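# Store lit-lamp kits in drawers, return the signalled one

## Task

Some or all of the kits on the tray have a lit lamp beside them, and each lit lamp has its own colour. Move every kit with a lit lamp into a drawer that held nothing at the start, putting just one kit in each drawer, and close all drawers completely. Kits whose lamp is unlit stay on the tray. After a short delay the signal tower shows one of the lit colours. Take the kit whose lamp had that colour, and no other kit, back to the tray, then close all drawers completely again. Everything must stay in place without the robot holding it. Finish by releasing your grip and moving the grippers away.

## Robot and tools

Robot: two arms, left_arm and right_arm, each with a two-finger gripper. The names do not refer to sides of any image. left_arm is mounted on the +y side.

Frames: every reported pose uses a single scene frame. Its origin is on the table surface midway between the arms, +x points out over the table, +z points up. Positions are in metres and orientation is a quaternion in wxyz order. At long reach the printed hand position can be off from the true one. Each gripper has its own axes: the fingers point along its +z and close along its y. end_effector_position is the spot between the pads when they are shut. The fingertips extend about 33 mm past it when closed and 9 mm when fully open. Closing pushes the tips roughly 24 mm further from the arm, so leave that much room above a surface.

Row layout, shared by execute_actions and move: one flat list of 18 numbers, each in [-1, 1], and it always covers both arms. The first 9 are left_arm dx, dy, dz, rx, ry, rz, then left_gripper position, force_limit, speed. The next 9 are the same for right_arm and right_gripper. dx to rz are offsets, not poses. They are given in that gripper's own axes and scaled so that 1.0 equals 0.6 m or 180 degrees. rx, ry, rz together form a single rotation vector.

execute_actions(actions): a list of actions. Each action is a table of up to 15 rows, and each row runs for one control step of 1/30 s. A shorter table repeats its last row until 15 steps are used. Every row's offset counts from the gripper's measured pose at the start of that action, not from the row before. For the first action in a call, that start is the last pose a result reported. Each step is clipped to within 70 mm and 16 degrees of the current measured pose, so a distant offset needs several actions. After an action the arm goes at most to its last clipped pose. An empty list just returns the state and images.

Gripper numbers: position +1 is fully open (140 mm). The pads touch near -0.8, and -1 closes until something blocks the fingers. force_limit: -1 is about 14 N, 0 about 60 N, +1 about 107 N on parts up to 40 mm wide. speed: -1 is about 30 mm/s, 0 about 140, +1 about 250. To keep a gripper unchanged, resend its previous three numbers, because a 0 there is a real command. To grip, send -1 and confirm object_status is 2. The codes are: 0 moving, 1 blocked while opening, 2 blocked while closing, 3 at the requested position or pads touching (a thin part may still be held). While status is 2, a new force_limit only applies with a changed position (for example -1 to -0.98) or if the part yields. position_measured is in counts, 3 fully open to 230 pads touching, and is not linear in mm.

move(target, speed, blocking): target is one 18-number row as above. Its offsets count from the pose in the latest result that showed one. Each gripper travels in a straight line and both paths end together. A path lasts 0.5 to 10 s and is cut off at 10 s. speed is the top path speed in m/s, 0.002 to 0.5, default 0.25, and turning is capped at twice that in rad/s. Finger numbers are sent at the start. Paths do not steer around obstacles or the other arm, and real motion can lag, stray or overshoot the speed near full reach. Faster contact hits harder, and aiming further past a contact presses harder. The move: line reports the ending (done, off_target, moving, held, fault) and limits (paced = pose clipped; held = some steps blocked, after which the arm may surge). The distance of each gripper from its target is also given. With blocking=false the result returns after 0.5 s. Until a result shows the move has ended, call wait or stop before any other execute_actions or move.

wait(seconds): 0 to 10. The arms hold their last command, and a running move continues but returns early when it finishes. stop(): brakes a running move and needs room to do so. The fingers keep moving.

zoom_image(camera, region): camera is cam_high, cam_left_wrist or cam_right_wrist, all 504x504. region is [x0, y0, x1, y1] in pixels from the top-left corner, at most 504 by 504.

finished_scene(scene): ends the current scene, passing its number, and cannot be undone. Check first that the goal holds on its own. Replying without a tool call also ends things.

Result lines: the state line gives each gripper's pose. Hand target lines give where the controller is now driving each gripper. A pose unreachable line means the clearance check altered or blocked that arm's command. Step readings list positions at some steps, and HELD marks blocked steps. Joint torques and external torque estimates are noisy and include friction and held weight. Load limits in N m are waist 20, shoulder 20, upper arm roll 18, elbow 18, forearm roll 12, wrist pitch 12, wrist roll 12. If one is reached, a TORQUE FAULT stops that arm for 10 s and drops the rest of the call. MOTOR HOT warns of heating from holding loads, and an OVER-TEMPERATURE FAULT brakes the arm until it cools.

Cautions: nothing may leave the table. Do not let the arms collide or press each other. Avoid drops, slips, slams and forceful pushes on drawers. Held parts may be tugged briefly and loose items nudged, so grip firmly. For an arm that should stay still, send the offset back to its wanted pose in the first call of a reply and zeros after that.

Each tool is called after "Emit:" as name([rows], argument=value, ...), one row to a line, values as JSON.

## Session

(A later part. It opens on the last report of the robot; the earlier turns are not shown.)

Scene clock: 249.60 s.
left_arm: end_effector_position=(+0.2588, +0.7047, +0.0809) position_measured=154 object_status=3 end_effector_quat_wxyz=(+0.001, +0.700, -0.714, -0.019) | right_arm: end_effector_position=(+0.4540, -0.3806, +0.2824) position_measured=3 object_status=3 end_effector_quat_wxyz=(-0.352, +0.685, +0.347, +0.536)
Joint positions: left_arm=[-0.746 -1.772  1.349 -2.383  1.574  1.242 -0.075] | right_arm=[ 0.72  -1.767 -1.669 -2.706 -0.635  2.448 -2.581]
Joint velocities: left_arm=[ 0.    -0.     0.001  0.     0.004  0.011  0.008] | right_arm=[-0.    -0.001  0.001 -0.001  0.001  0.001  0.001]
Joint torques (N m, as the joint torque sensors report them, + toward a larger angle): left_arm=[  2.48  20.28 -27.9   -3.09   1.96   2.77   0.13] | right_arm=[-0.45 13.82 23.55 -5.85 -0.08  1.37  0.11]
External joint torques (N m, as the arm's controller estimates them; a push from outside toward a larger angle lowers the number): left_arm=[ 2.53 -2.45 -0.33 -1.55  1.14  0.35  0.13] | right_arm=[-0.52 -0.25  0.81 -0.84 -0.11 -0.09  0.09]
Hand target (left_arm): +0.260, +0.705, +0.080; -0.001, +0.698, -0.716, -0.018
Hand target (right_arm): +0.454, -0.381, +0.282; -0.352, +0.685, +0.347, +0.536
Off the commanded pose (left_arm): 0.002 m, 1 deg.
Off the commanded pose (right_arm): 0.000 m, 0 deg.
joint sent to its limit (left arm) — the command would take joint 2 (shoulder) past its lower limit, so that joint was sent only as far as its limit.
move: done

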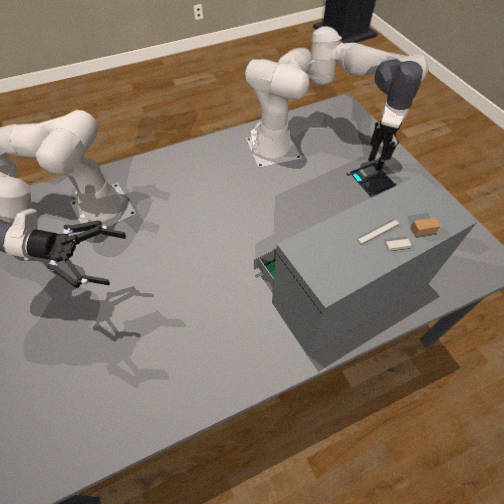

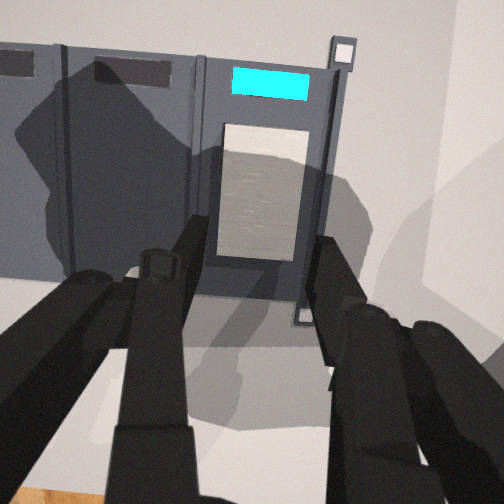

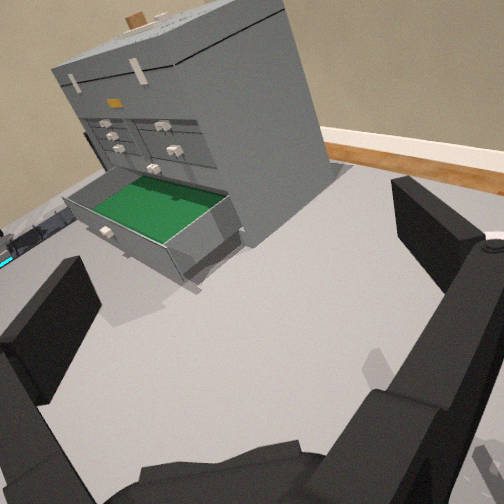

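Emit:
move(target=[0.024,0,0.046,0,0,0,-0.2,0,0,0,0,0,0,0,0,1,0,0], speed=0.06)

Emit:
move(target=[0,0,0,0,0,0,-1,0,0,0,0,0,0,0,0,1,0,0])

Scene clock: 251.80 s.
left_arm: end_effector_position=(+0.2571, +0.6907, +0.0542) position_measured=154 object_status=3 end_effector_quat_wxyz=(+0.003, +0.697, -0.717, -0.020) | right_arm: end_effector_position=(+0.4540, -0.3806, +0.2824) position_measured=3 object_status=3 end_effector_quat_wxyz=(-0.352, +0.685, +0.347, +0.536)
Joint positions: left_arm=[-0.717 -1.772  1.42  -2.429  1.612  1.286 -0.086] | right_arm=[ 0.72  -1.767 -1.669 -2.706 -0.635  2.448 -2.581]
Joint velocities: left_arm=[ 0.001 -0.001  0.005 -0.001  0.005  0.014 -0.01 ] | right_arm=[-0.002 -0.001  0.001 -0.001 -0.001 -0.    -0.002]
Joint torques (N m, as the joint torque sensors report them, + toward a larger angle): left_arm=[  1.73  18.   -25.84  -4.02   2.07   2.73  -0.13] | right_arm=[-0.57 13.86 23.78 -5.88 -0.1   1.35  0.12]
External joint torques (N m, as the arm's controller estimates them; a push from outside toward a larger angle lowers the number): left_arm=[ 1.69 -3.35  1.44 -1.95  1.24  0.32 -0.13] | right_arm=[-0.56 -0.22  1.03 -0.89 -0.13 -0.1   0.1 ]
Hand target (left_arm): +0.258, +0.691, +0.053; +0.001, +0.700, -0.714, -0.020
Hand target (right_arm): +0.454, -0.381, +0.282; -0.352, +0.685, +0.347, +0.536
Off the commanded pose (left_arm): 0.001 m, 1 deg.
Off the commanded pose (right_arm): 0.000 m, 0 deg.
joint sent to its limit (left arm) — the command would take joint 2 (shoulder) past its lower limit, so that joint was sent only as far as its limit.
move: done

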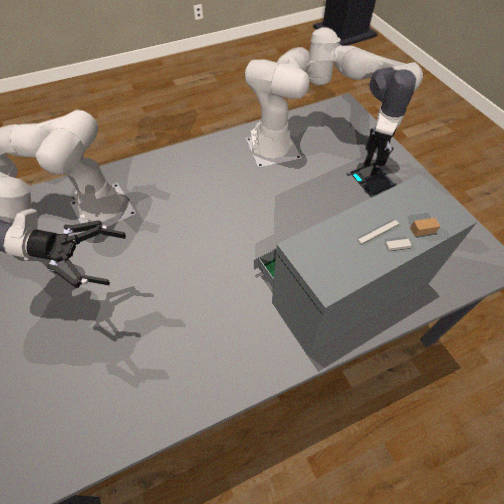

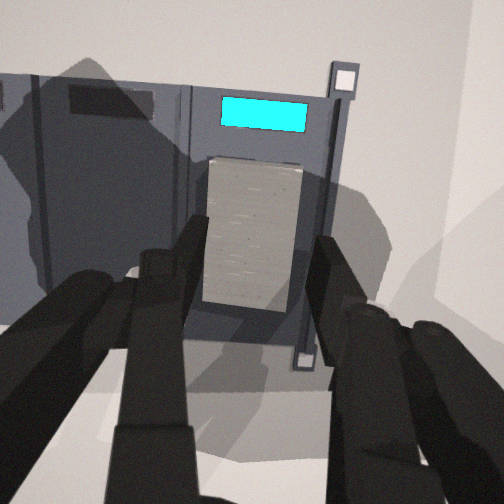

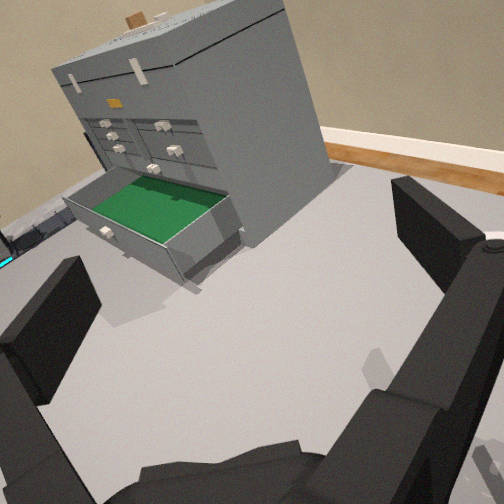

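Scene clock: 252.37 s.
left_arm: end_effector_position=(+0.2597, +0.6912, +0.0561) position_measured=233 object_status=3 end_effector_quat_wxyz=(-0.001, +0.697, -0.717, -0.017) | right_arm: end_effector_position=(+0.4540, -0.3806, +0.2824) position_measured=3 object_status=3 end_effector_quat_wxyz=(-0.352, +0.685, +0.347, +0.536)
Joint positions: left_arm=[-0.717 -1.772  1.417 -2.429  1.612  1.293 -0.086] | right_arm=[ 0.72  -1.767 -1.669 -2.706 -0.635  2.448 -2.581]
Joint velocities: left_arm=[-0.001  0.001  0.    -0.001 -0.     0.     0.   ] | right_arm=[-0.     0.     0.001 -0.002 -0.001  0.    -0.002]
Joint torques (N m, as the joint torque sensors report them, + toward a larger angle): left_arm=[  0.55  20.91 -26.34  -2.01   0.18   1.78  -0.01] | right_arm=[-0.39 13.76 23.68 -5.93 -0.1   1.37  0.12]
External joint torques (N m, as the arm's controller estimates them; a push from outside toward a larger angle lowers the number): left_arm=[ 0.62 -0.48  1.    0.1  -0.66 -0.66 -0.01] | right_arm=[-0.38 -0.35  0.92 -0.94 -0.13 -0.09  0.1 ]
Hand target (left_arm): +0.257, +0.691, +0.054; +0.003, +0.697, -0.717, -0.020
Hand target (right_arm): +0.454, -0.381, +0.282; -0.352, +0.685, +0.347, +0.536
Off the commanded pose (left_arm): 0.003 m, 1 deg.
Off the commanded pose (right_arm): 0.000 m, 0 deg.
move: done

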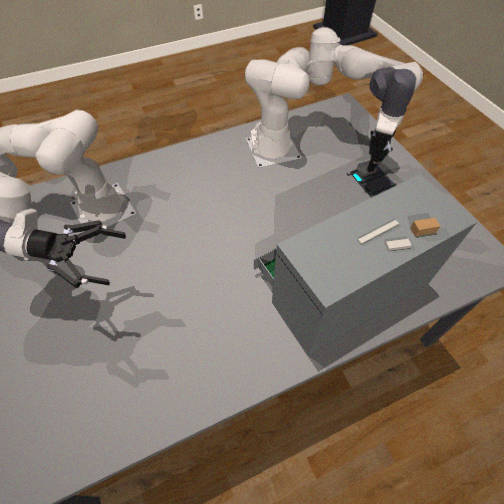

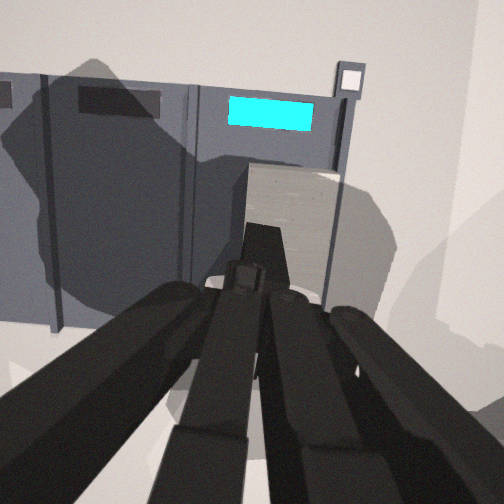

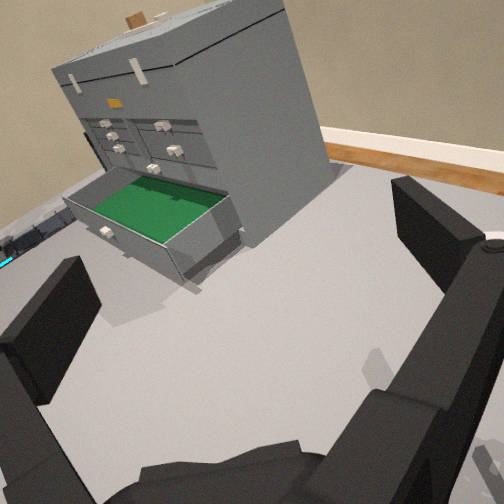

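Emit:
move(target=[0,0.018,-0.015,0,0,0,-0.2,0,0,0,0,0,0,0,0,1,0,0], speed=0.06)

Emit:
move(target=[0,0,0.035,0,0,0,-0.2,0,0,0,0,0,0,0,0,1,0,0], speed=0.04)

Scene clock: 255.27 s.
left_arm: end_effector_position=(+0.2510, +0.6927, +0.0646) position_measured=154 object_status=3 end_effector_quat_wxyz=(-0.002, +0.699, -0.715, -0.016) | right_arm: end_effector_position=(+0.4540, -0.3806, +0.2824) position_measured=3 object_status=3 end_effector_quat_wxyz=(-0.352, +0.685, +0.347, +0.536)
Joint positions: left_arm=[-0.691 -1.772  1.396 -2.445  1.594  1.283 -0.082] | right_arm=[ 0.72  -1.767 -1.669 -2.706 -0.635  2.448 -2.581]
Joint velocities: left_arm=[-0.001 -0.     0.001 -0.003 -0.005 -0.006  0.007] | right_arm=[ 0.001 -0.001  0.001 -0.    -0.001  0.     0.001]
Joint torques (N m, as the joint torque sensors report them, + toward a larger angle): left_arm=[  2.    19.37 -29.64  -3.28  -0.35   1.88   0.27] | right_arm=[-0.67 13.83 23.87 -6.06 -0.12  1.35  0.12]
External joint torques (N m, as the arm's controller estimates them; a push from outside toward a larger angle lowers the number): left_arm=[ 2.08 -1.77 -2.66 -1.57 -1.19 -0.56  0.27] | right_arm=[-0.71 -0.23  1.13 -1.09 -0.15 -0.11  0.1 ]
Hand target (left_arm): +0.249, +0.692, +0.065; -0.000, +0.697, -0.717, -0.017
Hand target (right_arm): +0.454, -0.381, +0.282; -0.352, +0.685, +0.347, +0.536
Off the commanded pose (left_arm): 0.003 m, 0 deg.
Off the commanded pose (right_arm): 0.000 m, 0 deg.
move: done

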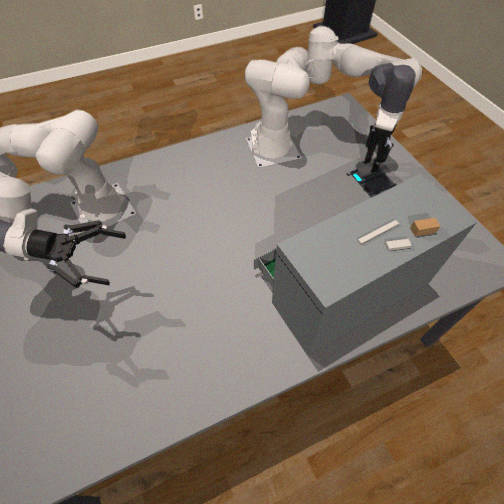

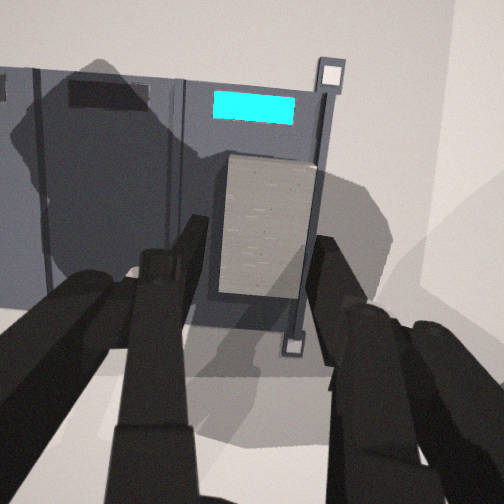

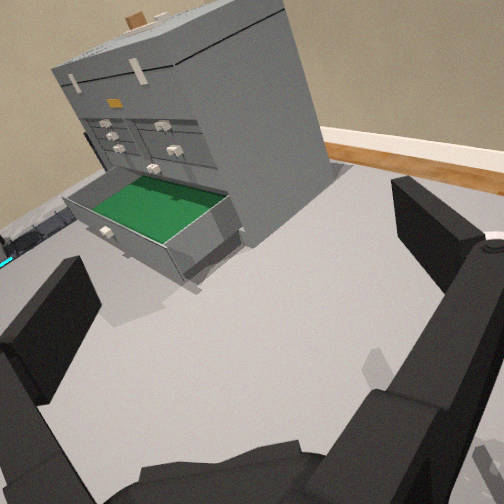

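Scene clock: 256.03 s.
left_arm: end_effector_position=(+0.2485, +0.6920, +0.0464) position_measured=154 object_status=3 end_effector_quat_wxyz=(+0.000, +0.701, -0.713, -0.018) | right_arm: end_effector_position=(+0.4540, -0.3806, +0.2824) position_measured=3 object_status=3 end_effector_quat_wxyz=(-0.352, +0.685, +0.347, +0.536)
Joint positions: left_arm=[-0.675 -1.772  1.443 -2.454  1.626  1.307 -0.081] | right_arm=[ 0.72  -1.767 -1.669 -2.706 -0.635  2.448 -2.581]
Joint velocities: left_arm=[ 0.004 -0.001  0.001 -0.005  0.002  0.002 -0.002] | right_arm=[-0.     0.    -0.    -0.001 -0.    -0.001  0.   ]
Joint torques (N m, as the joint torque sensors report them, + toward a larger angle): left_arm=[  1.03  17.1  -22.86  -2.21   3.25   3.78   0.41] | right_arm=[-0.63 13.79 23.86 -5.86 -0.08  1.34  0.13]
External joint torques (N m, as the arm's controller estimates them; a push from outside toward a larger angle lowers the number): left_arm=[ 1.09 -3.64  4.19  0.08  2.41  1.34  0.41] | right_arm=[-0.6  -0.32  1.16 -0.93 -0.12 -0.12  0.11]
Hand target (left_arm): +0.250, +0.693, +0.043; -0.002, +0.699, -0.715, -0.017
Hand target (right_arm): +0.454, -0.381, +0.282; -0.352, +0.685, +0.347, +0.536
Off the commanded pose (left_arm): 0.004 m, 0 deg.
Off the commanded pose (right_arm): 0.000 m, 0 deg.
joint sent to its limit (left arm) — the command would take joint 2 (shoulder) past its lower limit, so that joint was sent only as far as its limit.
move: off_target (left_arm)

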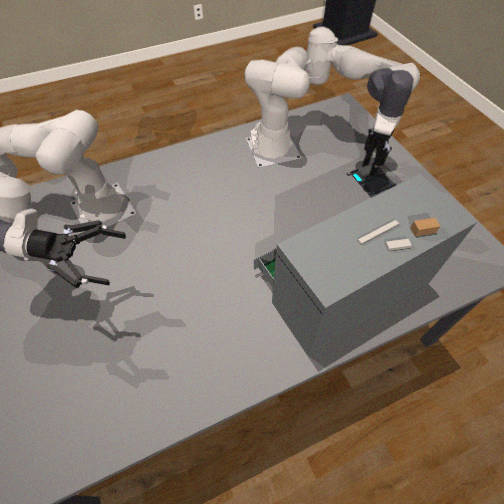

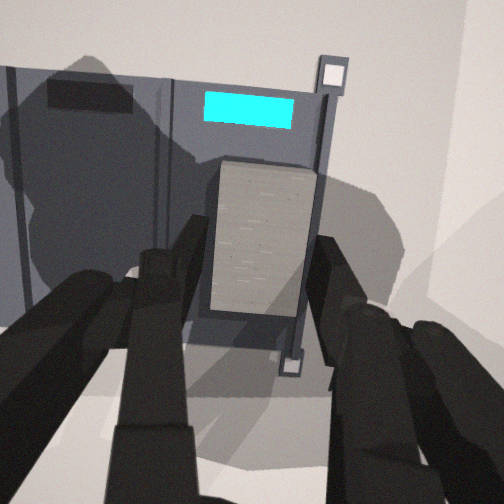

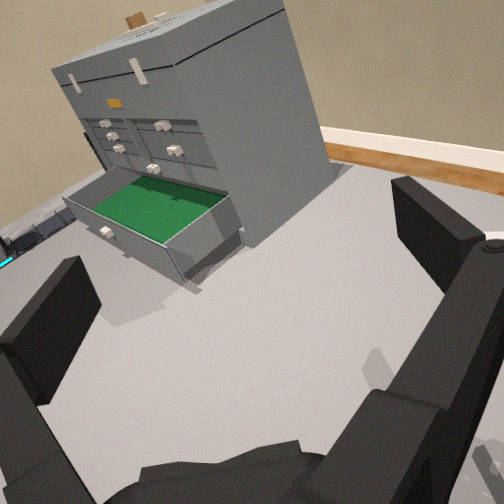

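Emit:
move(target=[0,0,-0.004,0,0,0,-1,0,-0.7,0,0,0,0,0,0,1,0,0])

Scene clock: 258.40 s.
left_arm: end_effector_position=(+0.2473, +0.6921, +0.0479) position_measured=174 object_status=2 end_effector_quat_wxyz=(+0.001, +0.701, -0.713, -0.019) | right_arm: end_effector_position=(+0.4540, -0.3806, +0.2824) position_measured=3 object_status=3 end_effector_quat_wxyz=(-0.352, +0.685, +0.347, +0.536)
Joint positions: left_arm=[-0.674 -1.772  1.439 -2.455  1.623  1.302 -0.081] | right_arm=[ 0.72  -1.767 -1.669 -2.706 -0.635  2.448 -2.581]
Joint velocities: left_arm=[-0. -0. -0.  0.  0.  0. -0.] | right_arm=[ 0.001 -0.001 -0.001  0.001 -0.    -0.    -0.001]
Joint torques (N m, as the joint torque sensors report them, + toward a larger angle): left_arm=[ -0.91  17.54 -29.98  -0.01   0.14   2.45   0.1 ] | right_arm=[-0.65 13.92 23.77 -6.08 -0.06  1.37  0.13]
External joint torques (N m, as the arm's controller estimates them; a push from outside toward a larger angle lowers the number): left_arm=[-0.85 -3.2  -2.96  2.23 -0.7   0.02  0.09] | right_arm=[-0.62 -0.14  1.09 -1.22 -0.1  -0.1   0.11]
Hand target (left_arm): +0.249, +0.692, +0.049; +0.000, +0.701, -0.713, -0.018
Hand target (right_arm): +0.454, -0.381, +0.282; -0.352, +0.685, +0.347, +0.536
Off the commanded pose (left_arm): 0.002 m, 0 deg.
Off the commanded pose (right_arm): 0.000 m, 0 deg.
move: done

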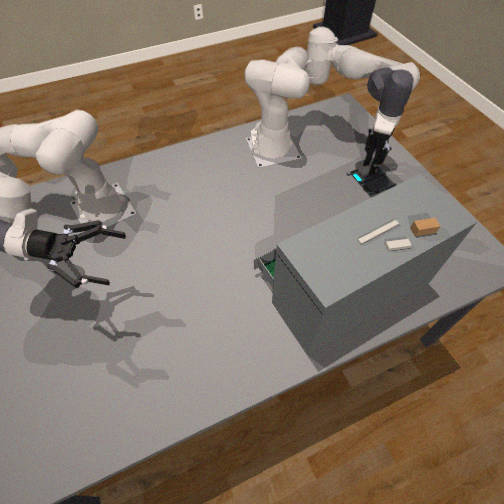

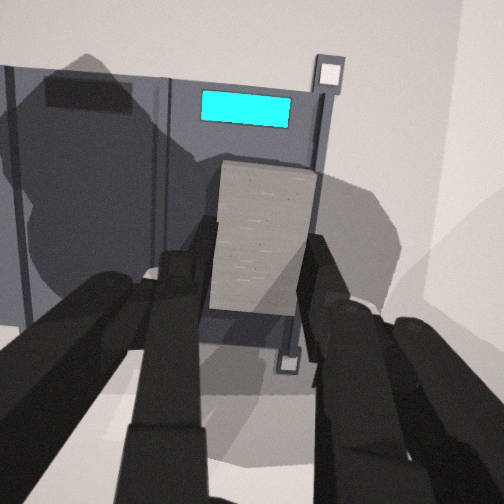

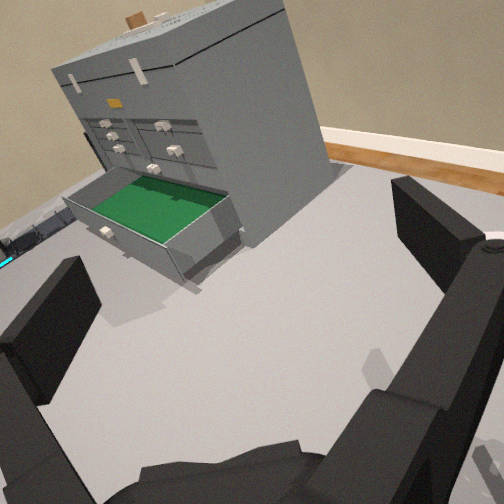

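Emit:
move(target=[0,0,-0.03,0,0,0,-1,0,-0.7,0,0,0,0,0,0,1,0,0], speed=0.04)

Scene clock: 260.13 s.
left_arm: end_effector_position=(+0.2486, +0.6923, +0.0655) position_measured=174 object_status=2 end_effector_quat_wxyz=(-0.002, +0.699, -0.715, -0.019) | right_arm: end_effector_position=(+0.4540, -0.3806, +0.2824) position_measured=3 object_status=3 end_effector_quat_wxyz=(-0.352, +0.685, +0.347, +0.536)
Joint positions: left_arm=[-0.686 -1.764  1.395 -2.449  1.588  1.285 -0.083] | right_arm=[ 0.72  -1.767 -1.669 -2.706 -0.635  2.448 -2.581]
Joint velocities: left_arm=[-0.001 -0.002 -0.     0.001 -0.007 -0.008 -0.004] | right_arm=[ 0.001 -0.    -0.001 -0.    -0.001  0.001  0.   ]
Joint torques (N m, as the joint torque sensors report them, + toward a larger angle): left_arm=[ -1.36  20.19 -29.83  -0.09  -0.44   2.09  -0.14] | right_arm=[-0.51 13.88 24.05 -5.91 -0.09  1.37  0.12]
External joint torques (N m, as the arm's controller estimates them; a push from outside toward a larger angle lowers the number): left_arm=[-1.38 -0.85 -2.85  1.39 -1.29 -0.34 -0.14] | right_arm=[-0.55 -0.2   1.36 -0.94 -0.12 -0.08  0.1 ]
Hand target (left_arm): +0.248, +0.692, +0.066; +0.000, +0.701, -0.713, -0.019
Hand target (right_arm): +0.454, -0.381, +0.282; -0.352, +0.685, +0.347, +0.536
Off the commanded pose (left_arm): 0.001 m, 0 deg.
Off the commanded pose (right_arm): 0.000 m, 0 deg.
move: done

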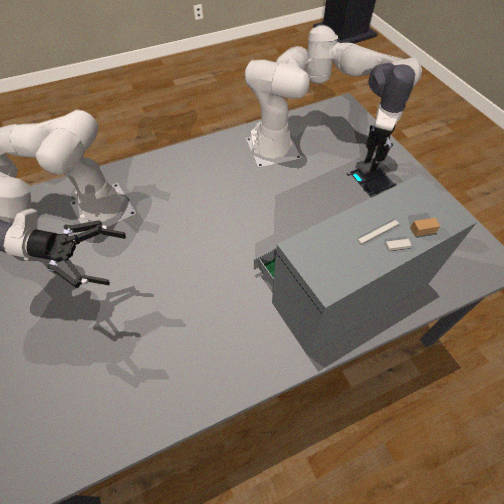

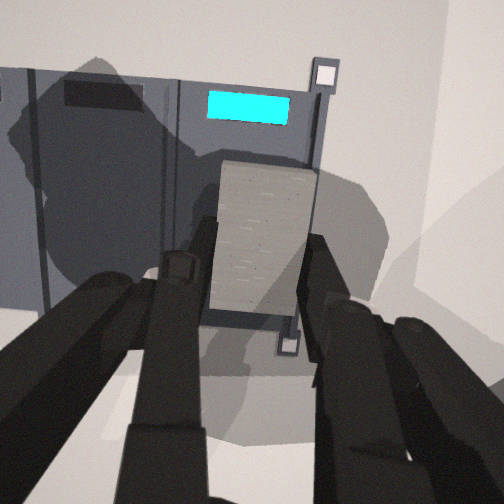

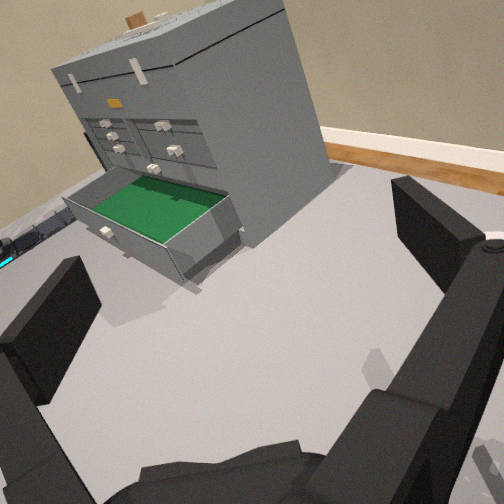

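Emit:
move(target=[0,0,-0.225,0,0,0,-1,0,-0.7,0,0,0,0,0,0,1,0,0])

Emit:
move(target=[0.675,-0.51,0,0.05,-0.05,0.47,-1,0,-0.7,0,0,0,0,0,0,1,0,0], speed=0.3)

Scene clock: 262.47 s.
left_arm: end_effector_position=(+0.2531, +0.6897, +0.2021) position_measured=174 object_status=2 end_effector_quat_wxyz=(-0.006, +0.697, -0.716, -0.015) | right_arm: end_effector_position=(+0.4540, -0.3806, +0.2824) position_measured=3 object_status=3 end_effector_quat_wxyz=(-0.352, +0.685, +0.347, +0.536)
Joint positions: left_arm=[-0.802 -1.62   1.09  -2.31   1.3    1.169 -0.113] | right_arm=[ 0.72  -1.767 -1.669 -2.706 -0.635  2.448 -2.581]
Joint velocities: left_arm=[-0.001  0.004  0.002 -0.    -0.009 -0.003 -0.006] | right_arm=[-0.001 -0.001  0.001  0.001 -0.    -0.    -0.001]
Joint torques (N m, as the joint torque sensors report them, + toward a larger angle): left_arm=[  0.16  22.01 -27.67   5.97  -0.43   2.07  -0.21] | right_arm=[-0.36 13.85 23.99 -5.73 -0.08  1.32  0.12]
External joint torques (N m, as the arm's controller estimates them; a push from outside toward a larger angle lowers the number): left_arm=[ 0.22 -1.98 -1.27  1.98 -1.26 -0.38 -0.21] | right_arm=[-0.27 -0.24  1.26 -0.87 -0.11 -0.15  0.1 ]
Hand target (left_arm): +0.252, +0.689, +0.203; -0.003, +0.699, -0.715, -0.015
Hand target (right_arm): +0.454, -0.381, +0.282; -0.352, +0.685, +0.347, +0.536
Off the commanded pose (left_arm): 0.003 m, 1 deg.
Off the commanded pose (right_arm): 0.000 m, 0 deg.
move: done

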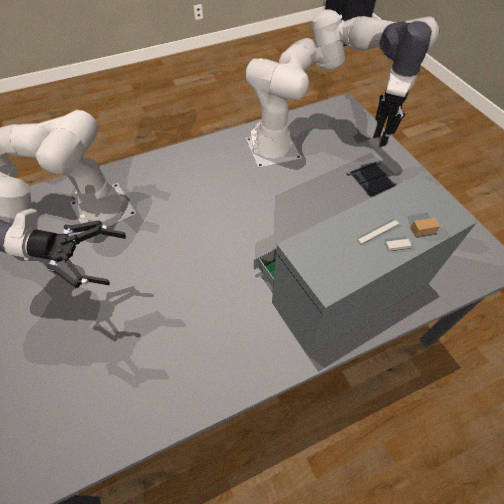

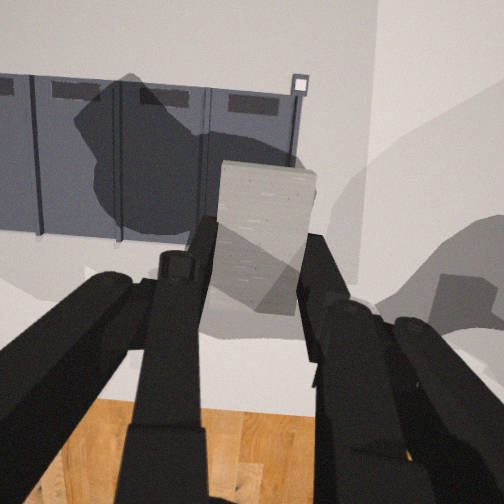

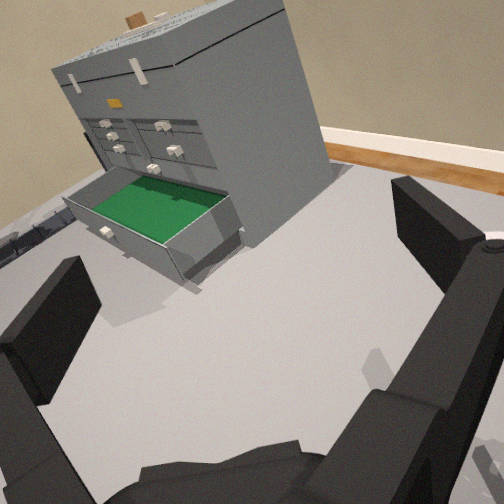

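Scene clock: 265.90 s.
left_arm: end_effector_position=(+0.5445, +0.2661, +0.2001) position_measured=174 object_status=2 end_effector_quat_wxyz=(+0.104, -0.036, +0.994, +0.007) | right_arm: end_effector_position=(+0.4540, -0.3806, +0.2824) position_measured=3 object_status=3 end_effector_quat_wxyz=(-0.352, +0.685, +0.347, +0.536)
Joint positions: left_arm=[-1.965 -1.51   1.226 -2.019  1.552  1.384  0.526] | right_arm=[ 0.72  -1.767 -1.669 -2.706 -0.635  2.448 -2.581]
Joint velocities: left_arm=[-0.     0.     0.001  0.001 -0.001  0.001  0.029] | right_arm=[-0.     0.     0.002  0.    -0.     0.001  0.   ]
Joint torques (N m, as the joint torque sensors report them, + toward a larger angle): left_arm=[ -0.22  27.5  -32.06   3.4    2.24   3.2    0.26] | right_arm=[-0.53 13.89 23.81 -6.02 -0.08  1.33  0.11]
External joint torques (N m, as the arm's controller estimates them; a push from outside toward a larger angle lowers the number): left_arm=[-0.12 -2.37 -1.61  0.66  1.    0.54  0.27] | right_arm=[-0.54 -0.19  1.05 -1.07 -0.11 -0.13  0.09]
Hand target (left_arm): +0.547, +0.265, +0.201; +0.106, -0.030, +0.994, +0.007
Hand target (right_arm): +0.454, -0.381, +0.282; -0.352, +0.685, +0.347, +0.536
Off the commanded pose (left_arm): 0.018 m, 1 deg.
Off the commanded pose (right_arm): 0.000 m, 0 deg.
move: off_target (left_arm)

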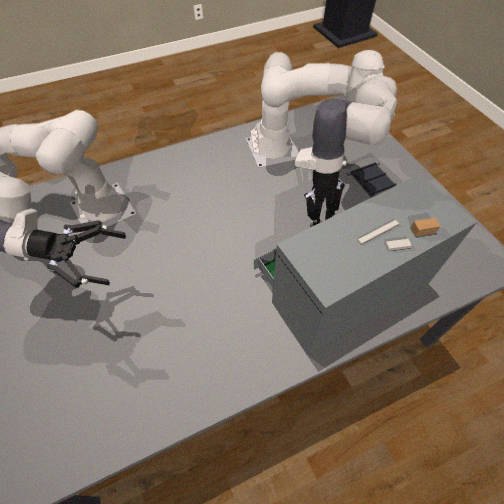

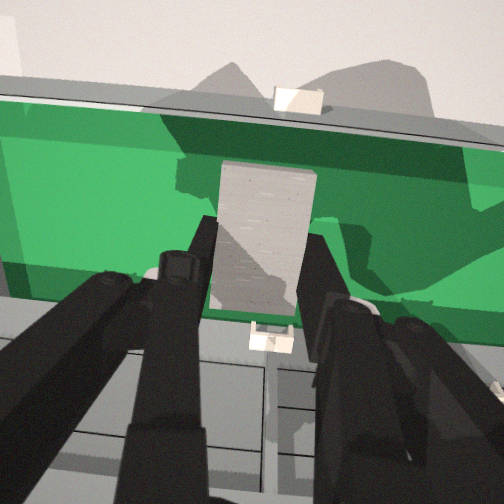

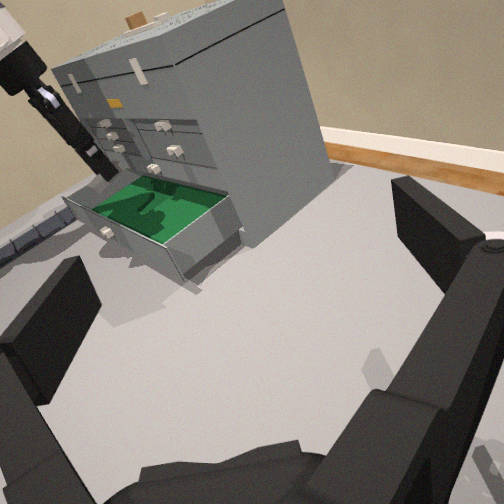

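Emit:
move(target=[0.033,0.02,0.138,0,0,0,-1,0,-0.7,0,0,0,0,0,0,1,0,0], speed=0.08)

Emit:
zoom_image(camera="cam_right_wrist", region=[50,120,190,225])

Scene clock: 268.63 s.
left_arm: end_effector_position=(+0.5406, +0.2795, +0.1143) position_measured=174 object_status=2 end_effector_quat_wxyz=(+0.102, -0.034, +0.994, +0.010) | right_arm: end_effector_position=(+0.4540, -0.3806, +0.2824) position_measured=3 object_status=3 end_effector_quat_wxyz=(-0.352, +0.685, +0.347, +0.536)
Joint positions: left_arm=[-1.892 -1.604  1.367 -2.115  1.68   1.468  0.528] | right_arm=[ 0.72  -1.767 -1.669 -2.706 -0.635  2.448 -2.581]
Joint velocities: left_arm=[-0.001 -0.002 -0.    -0.005  0.006  0.006 -0.001] | right_arm=[ 0.001 -0.    -0.001  0.    -0.001 -0.001 -0.001]
Joint torques (N m, as the joint torque sensors report them, + toward a larger angle): left_arm=[  1.57  24.23 -31.68  -0.98   2.09   3.19  -0.17] | right_arm=[-0.69 13.77 23.75 -6.   -0.1   1.35  0.13]
External joint torques (N m, as the arm's controller estimates them; a push from outside toward a larger angle lowers the number): left_arm=[ 1.5  -4.25 -0.47 -1.49  0.83  0.55 -0.16] | right_arm=[-0.72 -0.33  1.09 -1.09 -0.13 -0.1   0.11]
Hand target (left_arm): +0.541, +0.279, +0.114; +0.104, -0.036, +0.994, +0.009
Hand target (right_arm): +0.454, -0.381, +0.282; -0.352, +0.685, +0.347, +0.536
Off the commanded pose (left_arm): 0.001 m, 0 deg.
Off the commanded pose (right_arm): 0.000 m, 0 deg.
move: done

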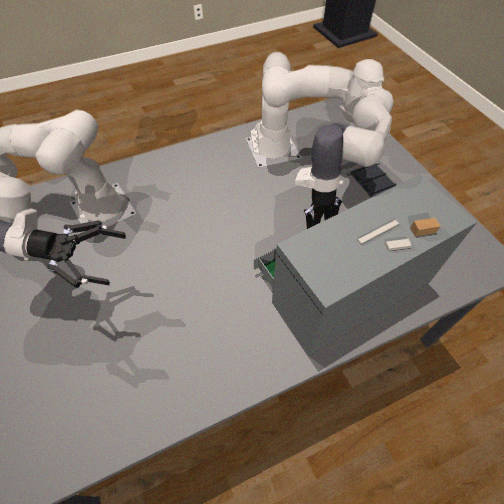

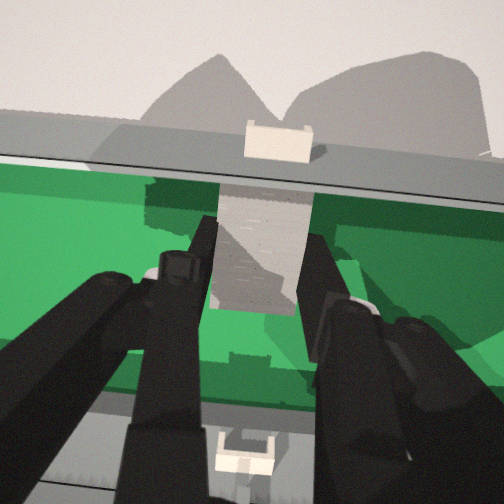

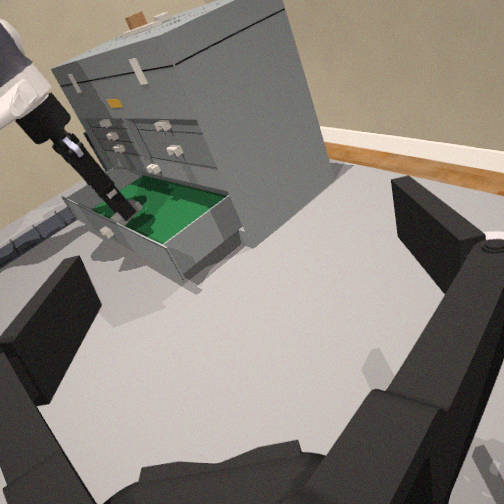

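Region (50, 120, 190, 225) of cam_right_wrist's 504x504 image, scaled by 3.600, with more detail than that image has; it fills the top 378 rows of this view, and the rest is white.

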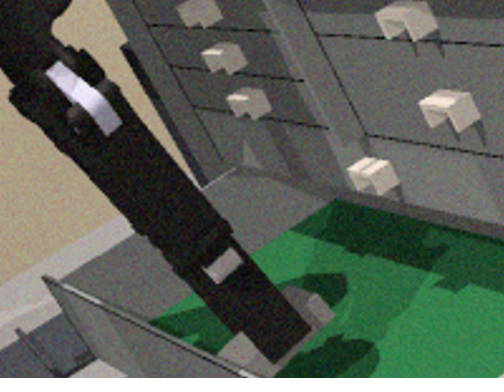

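Emit:
move(target=[-0.022,0,0.027,0,0,0,-1,0,-0.7,0,0,0,0,0,0,1,0,0], speed=0.04)

Emit:
zoom_image(camera="cam_right_wrist", region=[50,120,190,225])

Scene clock: 270.87 s.
left_arm: end_effector_position=(+0.5542, +0.2816, +0.1010) position_measured=174 object_status=2 end_effector_quat_wxyz=(+0.099, -0.037, +0.994, +0.011) | right_arm: end_effector_position=(+0.4540, -0.3806, +0.2824) position_measured=3 object_status=3 end_effector_quat_wxyz=(-0.352, +0.685, +0.347, +0.536)
Joint positions: left_arm=[-1.914 -1.609  1.395 -2.07   1.7    1.487  0.541] | right_arm=[ 0.72  -1.767 -1.669 -2.706 -0.635  2.448 -2.581]
Joint velocities: left_arm=[ 0.    -0.     0.001  0.003  0.002  0.01   0.013] | right_arm=[ 0.001  0.     0.001 -0.    -0.001 -0.     0.003]
Joint torques (N m, as the joint torque sensors report them, + toward a larger angle): left_arm=[ -0.86  26.16 -31.76   1.     2.22   3.17   0.43] | right_arm=[-0.64 13.74 23.8  -6.05 -0.13  1.33  0.13]
External joint torques (N m, as the arm's controller estimates them; a push from outside toward a larger angle lowers the number): left_arm=[-1.13 -3.28 -0.31  0.9   0.99  0.56  0.44] | right_arm=[-0.68 -0.39  1.06 -1.09 -0.17 -0.13  0.11]
Hand target (left_arm): +0.556, +0.280, +0.101; +0.102, -0.034, +0.994, +0.010
Hand target (right_arm): +0.454, -0.381, +0.282; -0.352, +0.685, +0.347, +0.536
Off the commanded pose (left_arm): 0.003 m, 1 deg.
Off the commanded pose (right_arm): 0.000 m, 0 deg.
move: done

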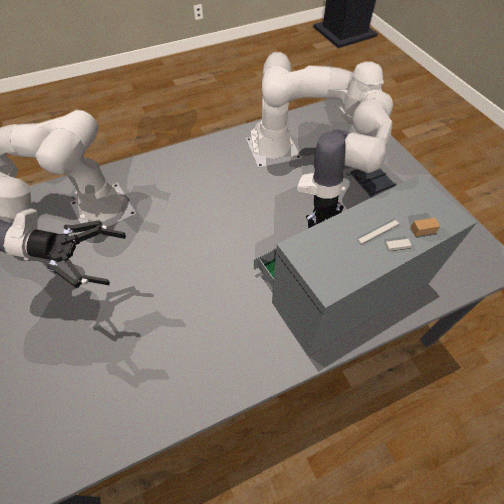

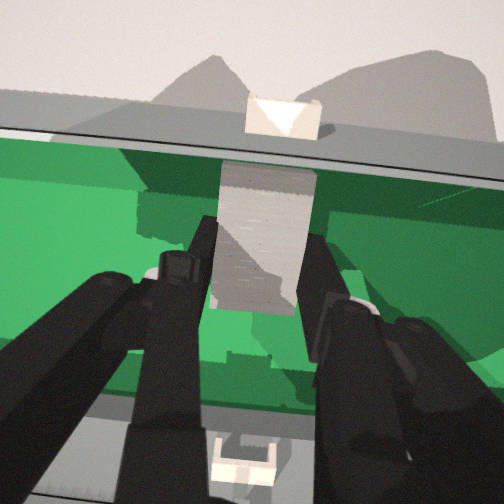

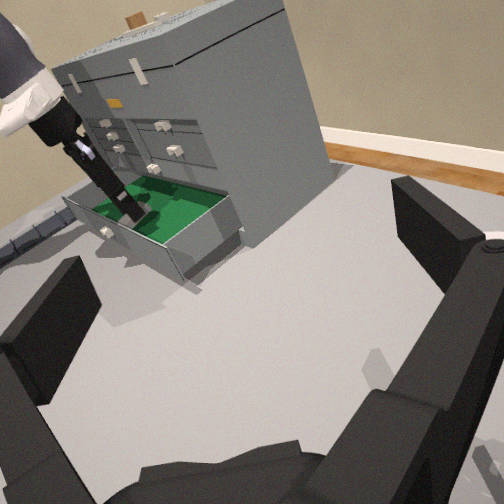

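Region (50, 120, 190, 225) of cam_right_wrist's 504x504 image, scaled by 3.600, with more detail than that image has; it fills the top 378 rows of this view, and the rest is white.

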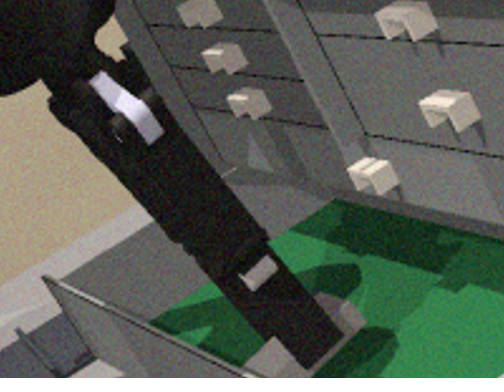

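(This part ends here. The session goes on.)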